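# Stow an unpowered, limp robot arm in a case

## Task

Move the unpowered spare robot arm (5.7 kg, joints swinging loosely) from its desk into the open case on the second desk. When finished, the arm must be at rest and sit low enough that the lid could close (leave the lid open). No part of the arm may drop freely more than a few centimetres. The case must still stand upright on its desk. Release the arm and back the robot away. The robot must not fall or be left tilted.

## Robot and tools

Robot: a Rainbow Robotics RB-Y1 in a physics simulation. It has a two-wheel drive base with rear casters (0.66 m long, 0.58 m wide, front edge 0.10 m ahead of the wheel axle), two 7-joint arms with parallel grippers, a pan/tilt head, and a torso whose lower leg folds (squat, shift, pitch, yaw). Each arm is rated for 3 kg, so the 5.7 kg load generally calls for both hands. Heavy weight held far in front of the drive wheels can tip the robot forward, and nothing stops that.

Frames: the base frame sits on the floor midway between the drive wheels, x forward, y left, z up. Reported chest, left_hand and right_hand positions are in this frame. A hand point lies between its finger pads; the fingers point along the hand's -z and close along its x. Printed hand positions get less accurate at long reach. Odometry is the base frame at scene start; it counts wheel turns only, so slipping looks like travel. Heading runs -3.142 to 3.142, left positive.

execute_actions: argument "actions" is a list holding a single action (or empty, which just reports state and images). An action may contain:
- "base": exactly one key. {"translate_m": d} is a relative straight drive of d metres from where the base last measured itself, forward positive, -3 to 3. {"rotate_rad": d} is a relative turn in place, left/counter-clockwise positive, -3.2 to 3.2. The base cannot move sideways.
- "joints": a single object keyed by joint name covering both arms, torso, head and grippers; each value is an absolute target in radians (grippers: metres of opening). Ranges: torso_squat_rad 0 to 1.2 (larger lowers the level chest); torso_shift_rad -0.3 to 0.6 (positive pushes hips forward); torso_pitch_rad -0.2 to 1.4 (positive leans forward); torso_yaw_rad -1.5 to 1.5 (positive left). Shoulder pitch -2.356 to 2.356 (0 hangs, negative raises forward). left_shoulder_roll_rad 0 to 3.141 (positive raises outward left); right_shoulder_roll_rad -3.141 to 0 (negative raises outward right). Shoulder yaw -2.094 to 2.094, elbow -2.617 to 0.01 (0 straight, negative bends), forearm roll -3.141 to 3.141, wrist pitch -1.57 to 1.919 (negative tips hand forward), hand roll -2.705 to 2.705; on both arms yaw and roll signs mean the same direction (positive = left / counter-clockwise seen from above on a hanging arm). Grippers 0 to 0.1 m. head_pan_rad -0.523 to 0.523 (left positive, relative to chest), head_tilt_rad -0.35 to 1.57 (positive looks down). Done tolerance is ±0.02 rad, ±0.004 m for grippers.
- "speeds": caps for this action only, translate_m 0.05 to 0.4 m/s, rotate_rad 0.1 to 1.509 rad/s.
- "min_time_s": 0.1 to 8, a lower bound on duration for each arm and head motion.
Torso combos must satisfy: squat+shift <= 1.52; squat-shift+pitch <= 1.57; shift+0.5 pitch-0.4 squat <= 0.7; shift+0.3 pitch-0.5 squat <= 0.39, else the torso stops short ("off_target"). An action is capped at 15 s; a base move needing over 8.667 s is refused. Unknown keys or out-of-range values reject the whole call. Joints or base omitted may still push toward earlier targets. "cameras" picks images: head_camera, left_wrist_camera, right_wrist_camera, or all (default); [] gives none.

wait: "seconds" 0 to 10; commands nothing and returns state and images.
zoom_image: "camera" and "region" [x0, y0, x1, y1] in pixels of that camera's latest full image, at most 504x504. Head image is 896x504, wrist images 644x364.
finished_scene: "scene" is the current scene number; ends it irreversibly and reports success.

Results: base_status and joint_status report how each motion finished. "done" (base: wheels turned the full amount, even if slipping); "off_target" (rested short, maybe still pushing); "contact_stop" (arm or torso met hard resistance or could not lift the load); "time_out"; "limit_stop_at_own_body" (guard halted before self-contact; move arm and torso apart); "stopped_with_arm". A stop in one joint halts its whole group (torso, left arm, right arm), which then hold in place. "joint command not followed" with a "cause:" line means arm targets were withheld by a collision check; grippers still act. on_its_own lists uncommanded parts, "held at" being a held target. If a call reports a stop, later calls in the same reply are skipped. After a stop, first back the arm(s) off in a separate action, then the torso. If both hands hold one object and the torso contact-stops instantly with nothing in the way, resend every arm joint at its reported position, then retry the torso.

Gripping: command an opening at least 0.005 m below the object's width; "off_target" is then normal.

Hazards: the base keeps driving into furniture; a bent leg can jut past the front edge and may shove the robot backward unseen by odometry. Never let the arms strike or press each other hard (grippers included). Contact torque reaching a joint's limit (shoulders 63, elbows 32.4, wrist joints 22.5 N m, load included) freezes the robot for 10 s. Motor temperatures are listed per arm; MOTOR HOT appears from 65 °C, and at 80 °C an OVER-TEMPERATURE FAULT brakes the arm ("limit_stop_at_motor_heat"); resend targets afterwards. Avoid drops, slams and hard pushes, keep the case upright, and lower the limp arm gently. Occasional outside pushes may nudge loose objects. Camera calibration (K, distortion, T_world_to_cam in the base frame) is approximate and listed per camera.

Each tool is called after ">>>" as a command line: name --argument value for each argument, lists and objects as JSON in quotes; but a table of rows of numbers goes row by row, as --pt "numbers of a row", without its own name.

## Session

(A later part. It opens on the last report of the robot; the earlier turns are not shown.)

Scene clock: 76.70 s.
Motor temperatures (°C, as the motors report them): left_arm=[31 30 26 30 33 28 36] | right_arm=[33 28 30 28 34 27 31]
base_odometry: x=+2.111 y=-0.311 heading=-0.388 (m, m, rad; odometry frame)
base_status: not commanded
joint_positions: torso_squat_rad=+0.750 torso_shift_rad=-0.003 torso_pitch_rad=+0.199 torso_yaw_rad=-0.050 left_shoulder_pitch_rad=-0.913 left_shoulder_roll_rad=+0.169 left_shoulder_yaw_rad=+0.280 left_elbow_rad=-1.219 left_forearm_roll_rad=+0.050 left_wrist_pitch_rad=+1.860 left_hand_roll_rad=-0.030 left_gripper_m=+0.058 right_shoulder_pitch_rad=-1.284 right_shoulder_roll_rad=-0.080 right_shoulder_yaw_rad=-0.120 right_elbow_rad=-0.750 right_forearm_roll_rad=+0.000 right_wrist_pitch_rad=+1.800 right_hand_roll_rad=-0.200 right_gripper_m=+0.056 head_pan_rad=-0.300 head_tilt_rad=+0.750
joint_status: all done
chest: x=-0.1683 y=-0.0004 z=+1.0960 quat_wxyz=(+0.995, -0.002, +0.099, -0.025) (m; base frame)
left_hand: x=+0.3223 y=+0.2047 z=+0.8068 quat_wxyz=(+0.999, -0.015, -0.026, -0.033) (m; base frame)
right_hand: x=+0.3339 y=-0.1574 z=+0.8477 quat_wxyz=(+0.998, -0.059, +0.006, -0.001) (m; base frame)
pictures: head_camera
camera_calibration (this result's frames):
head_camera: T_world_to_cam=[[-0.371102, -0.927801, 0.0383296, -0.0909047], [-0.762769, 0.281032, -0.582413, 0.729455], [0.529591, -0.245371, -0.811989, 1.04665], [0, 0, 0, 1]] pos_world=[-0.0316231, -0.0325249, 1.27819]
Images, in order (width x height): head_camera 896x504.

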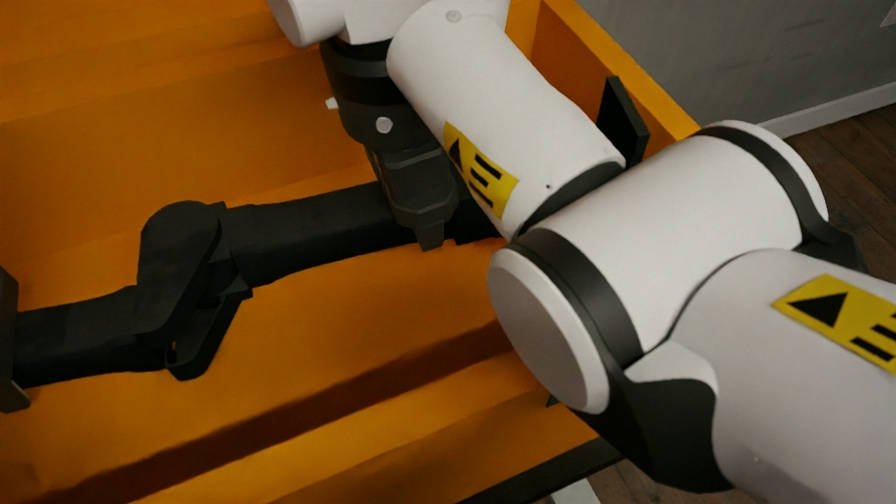

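The plate is touching down.

>>> execute_actions --actions '[{"joints":{"torso_pitch_rad":0.21,"left_elbow_rad":-1.19,"left_wrist_pitch_rad":1.83}}]' --cameras '[]'

>>> execute_actions --actions '[{"joints":{"left_gripper_m":0.1,"right_gripper_m":0.1}}]' --cameras '["head_camera"]'

>>> execute_actions --actions '[{"joints":{"torso_squat_rad":0.3,"torso_pitch_rad":0.1}}]' --cameras '[]'

>>> execute_actions --actions '[{"base":{"translate_m":-0.5},"joints":{"head_pan_rad":0.15,"head_tilt_rad":0.55,"left_shoulder_roll_rad":0.9,"right_shoulder_roll_rad":-0.9},"min_time_s":2}]' --cameras '["head_camera"]'

Scene clock: 77.73 s.
Motor temperatures (°C, as the motors report them): left_arm=[31 30 26 30 33 28 36] | right_arm=[33 28 30 28 34 27 31]
base_odometry: x=+2.111 y=-0.311 heading=-0.387 (m, m, rad; odometry frame)
base_status: not commanded
joint_positions: torso_squat_rad=+0.750 torso_shift_rad=-0.005 torso_pitch_rad=+0.205 torso_yaw_rad=-0.049 left_shoulder_pitch_rad=-0.922 left_shoulder_roll_rad=+0.172 left_shoulder_yaw_rad=+0.280 left_elbow_rad=-1.195 left_forearm_roll_rad=+0.050 left_wrist_pitch_rad=+1.835 left_hand_roll_rad=-0.031 left_gripper_m=+0.058 right_shoulder_pitch_rad=-1.286 right_shoulder_roll_rad=-0.081 right_shoulder_yaw_rad=-0.120 right_elbow_rad=-0.751 right_forearm_roll_rad=+0.001 right_wrist_pitch_rad=+1.799 right_hand_roll_rad=-0.200 right_gripper_m=+0.057 head_pan_rad=-0.300 head_tilt_rad=+0.750
joint_status: left_elbow_rad contact_stop (moved +0.023 of +0.029); left_wrist_pitch_rad contact_stop (moved -0.025 of -0.030); the others done
chest: x=-0.1678 y=-0.0005 z=+1.0955 quat_wxyz=(+0.994, -0.002, +0.102, -0.024) (m; base frame)
left_hand: x=+0.3261 y=+0.2046 z=+0.8023 quat_wxyz=(+0.999, -0.015, -0.029, -0.034) (m; base frame)
right_hand: x=+0.3344 y=-0.1574 z=+0.8457 quat_wxyz=(+0.998, -0.059, +0.007, -0.001) (m; base frame)
pictures: none
No camera images: the call's "cameras" was empty. Leave "cameras" out to get every camera's image.

not run: a stop came earlier in this reply.

not run: a stop came earlier in this reply.

not run: a stop came earlier in this reply.

>>> execute_actions --actions '[{"joints":{"left_elbow_rad":-1.21,"left_gripper_m":0.1,"right_gripper_m":0.1}}]' --cameras '[]'

>>> execute_actions --actions '[{"joints":{"torso_squat_rad":0.3,"torso_pitch_rad":0.1}}]' --cameras '[]'

>>> execute_actions --actions '[{"base":{"translate_m":-0.5},"joints":{"head_pan_rad":0.15,"head_tilt_rad":0.55,"left_shoulder_roll_rad":0.9,"right_shoulder_roll_rad":-0.9},"min_time_s":2}]' --cameras '["head_camera"]'

Scene clock: 79.10 s.
Motor temperatures (°C, as the motors report them): left_arm=[31 30 26 30 33 28 36] | right_arm=[33 28 30 28 34 27 31]
base_odometry: x=+2.111 y=-0.311 heading=-0.387 (m, m, rad; odometry frame)
base_status: not commanded
joint_positions: torso_squat_rad=+0.750 torso_shift_rad=-0.005 torso_pitch_rad=+0.205 torso_yaw_rad=-0.049 left_shoulder_pitch_rad=-0.922 left_shoulder_roll_rad=+0.172 left_shoulder_yaw_rad=+0.280 left_elbow_rad=-1.210 left_forearm_roll_rad=+0.050 left_wrist_pitch_rad=+1.834 left_hand_roll_rad=-0.030 left_gripper_m=+0.100 right_shoulder_pitch_rad=-1.285 right_shoulder_roll_rad=-0.080 right_shoulder_yaw_rad=-0.120 right_elbow_rad=-0.750 right_forearm_roll_rad=+0.000 right_wrist_pitch_rad=+1.800 right_hand_roll_rad=-0.200 right_gripper_m=+0.099 head_pan_rad=-0.300 head_tilt_rad=+0.750
joint_status: all done
chest: x=-0.1676 y=-0.0004 z=+1.0954 quat_wxyz=(+0.994, -0.002, +0.102, -0.025) (m; base frame)
left_hand: x=+0.3289 y=+0.2045 z=+0.8057 quat_wxyz=(+0.999, -0.015, -0.037, -0.034) (m; base frame)
right_hand: x=+0.3339 y=-0.1569 z=+0.8449 quat_wxyz=(+0.998, -0.058, +0.008, -0.001) (m; base frame)
pictures: none
No camera images: the call's "cameras" was empty. Leave "cameras" out to get every camera's image.

Scene clock: 81.40 s.
Motor temperatures (°C, as the motors report them): left_arm=[31 30 26 30 33 28 36] | right_arm=[33 28 30 28 34 27 31]
base_odometry: x=+2.111 y=-0.311 heading=-0.387 (m, m, rad; odometry frame)
base_status: not commanded
joint_positions: torso_squat_rad=+0.300 torso_shift_rad=-0.005 torso_pitch_rad=+0.100 torso_yaw_rad=-0.049 left_shoulder_pitch_rad=-0.922 left_shoulder_roll_rad=+0.172 left_shoulder_yaw_rad=+0.280 left_elbow_rad=-1.210 left_forearm_roll_rad=+0.050 left_wrist_pitch_rad=+1.834 left_hand_roll_rad=-0.030 left_gripper_m=+0.100 right_shoulder_pitch_rad=-1.285 right_shoulder_roll_rad=-0.080 right_shoulder_yaw_rad=-0.120 right_elbow_rad=-0.750 right_forearm_roll_rad=+0.000 right_wrist_pitch_rad=+1.800 right_hand_roll_rad=-0.200 right_gripper_m=+0.099 head_pan_rad=-0.300 head_tilt_rad=+0.750
joint_status: all done
chest: x=-0.2006 y=-0.0004 z=+1.2571 quat_wxyz=(+0.998, -0.001, +0.050, -0.025) (m; base frame)
left_hand: x=+0.3236 y=+0.2044 z=+1.0212 quat_wxyz=(+0.995, -0.013, -0.089, -0.034) (m; base frame)
right_hand: x=+0.3243 y=-0.1570 z=+1.0605 quat_wxyz=(+0.997, -0.058, -0.044, -0.004) (m; base frame)
pictures: none
No camera images: the call's "cameras" was empty. Leave "cameras" out to get every camera's image.

Scene clock: 84.03 s.
Motor temperatures (°C, as the motors report them): left_arm=[30 30 26 30 33 28 36] | right_arm=[32 28 30 28 34 27 31]
base_odometry: x=+1.648 y=-0.122 heading=-0.386 (m, m, rad; odometry frame)
base_status: done
joint_positions: torso_squat_rad=+0.300 torso_shift_rad=-0.005 torso_pitch_rad=+0.100 torso_yaw_rad=-0.049 left_shoulder_pitch_rad=-0.922 left_shoulder_roll_rad=+0.900 left_shoulder_yaw_rad=+0.280 left_elbow_rad=-1.210 left_forearm_roll_rad=+0.050 left_wrist_pitch_rad=+1.834 left_hand_roll_rad=-0.030 left_gripper_m=+0.100 right_shoulder_pitch_rad=-1.285 right_shoulder_roll_rad=-0.900 right_shoulder_yaw_rad=-0.120 right_elbow_rad=-0.750 right_forearm_roll_rad=+0.000 right_wrist_pitch_rad=+1.800 right_hand_roll_rad=-0.200 right_gripper_m=+0.099 head_pan_rad=+0.150 head_tilt_rad=+0.550
joint_status: all done
chest: x=-0.2006 y=-0.0005 z=+1.2571 quat_wxyz=(+0.998, -0.001, +0.050, -0.025) (m; base frame)
left_hand: x=+0.2862 y=+0.5681 z=+1.2179 quat_wxyz=(+0.932, +0.248, -0.186, +0.189) (m; base frame)
right_hand: x=+0.2581 y=-0.5918 z=+1.2467 quat_wxyz=(+0.899, -0.222, -0.145, -0.349) (m; base frame)
pictures: head_camera
camera_calibration (this result's frames):
head_camera: T_world_to_cam=[[0.0729217, -0.996134, -0.0489935, 0.0808152], [-0.616556, -0.00641326, -0.787285, 1.1075], [0.783927, 0.0876174, -0.61464, 0.962952], [0, 0, 0, 1]] pos_world=[-0.0779416, 0.00323414, 1.46774]
Images, in order (width x height): head_camera 896x504.

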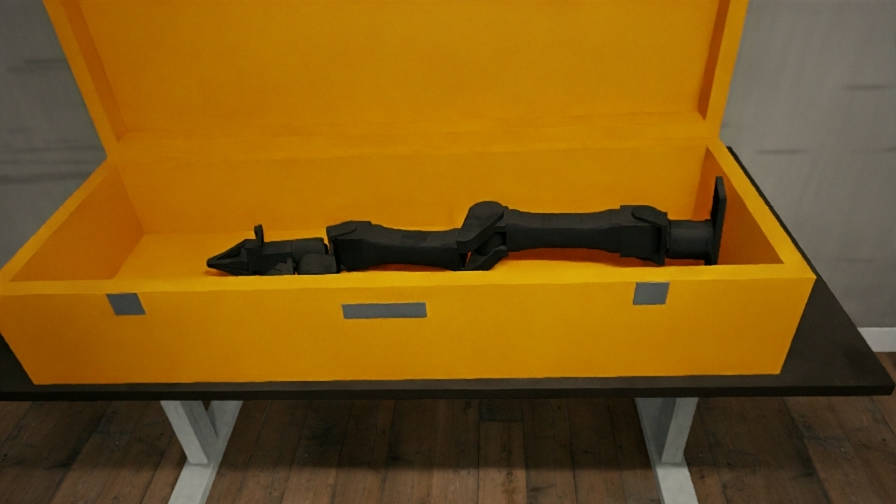

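>>> zoom_image --camera "head_camera" --region '[600,130,840,300]'

Region (600, 130, 840, 300) of head_camera's 896x504 image, scaled by 2.100, with more detail than that image has; it fills the top 357 rows of this view, and the rest is white.

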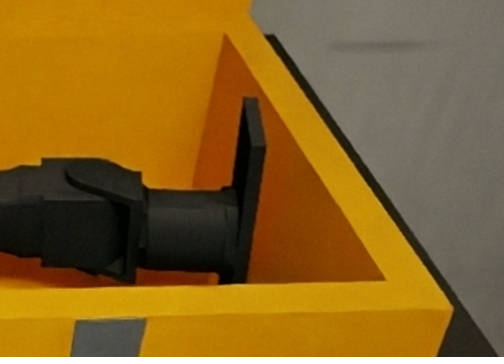

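>>> finished_scene --scene 1

The scene is finished: the task was done.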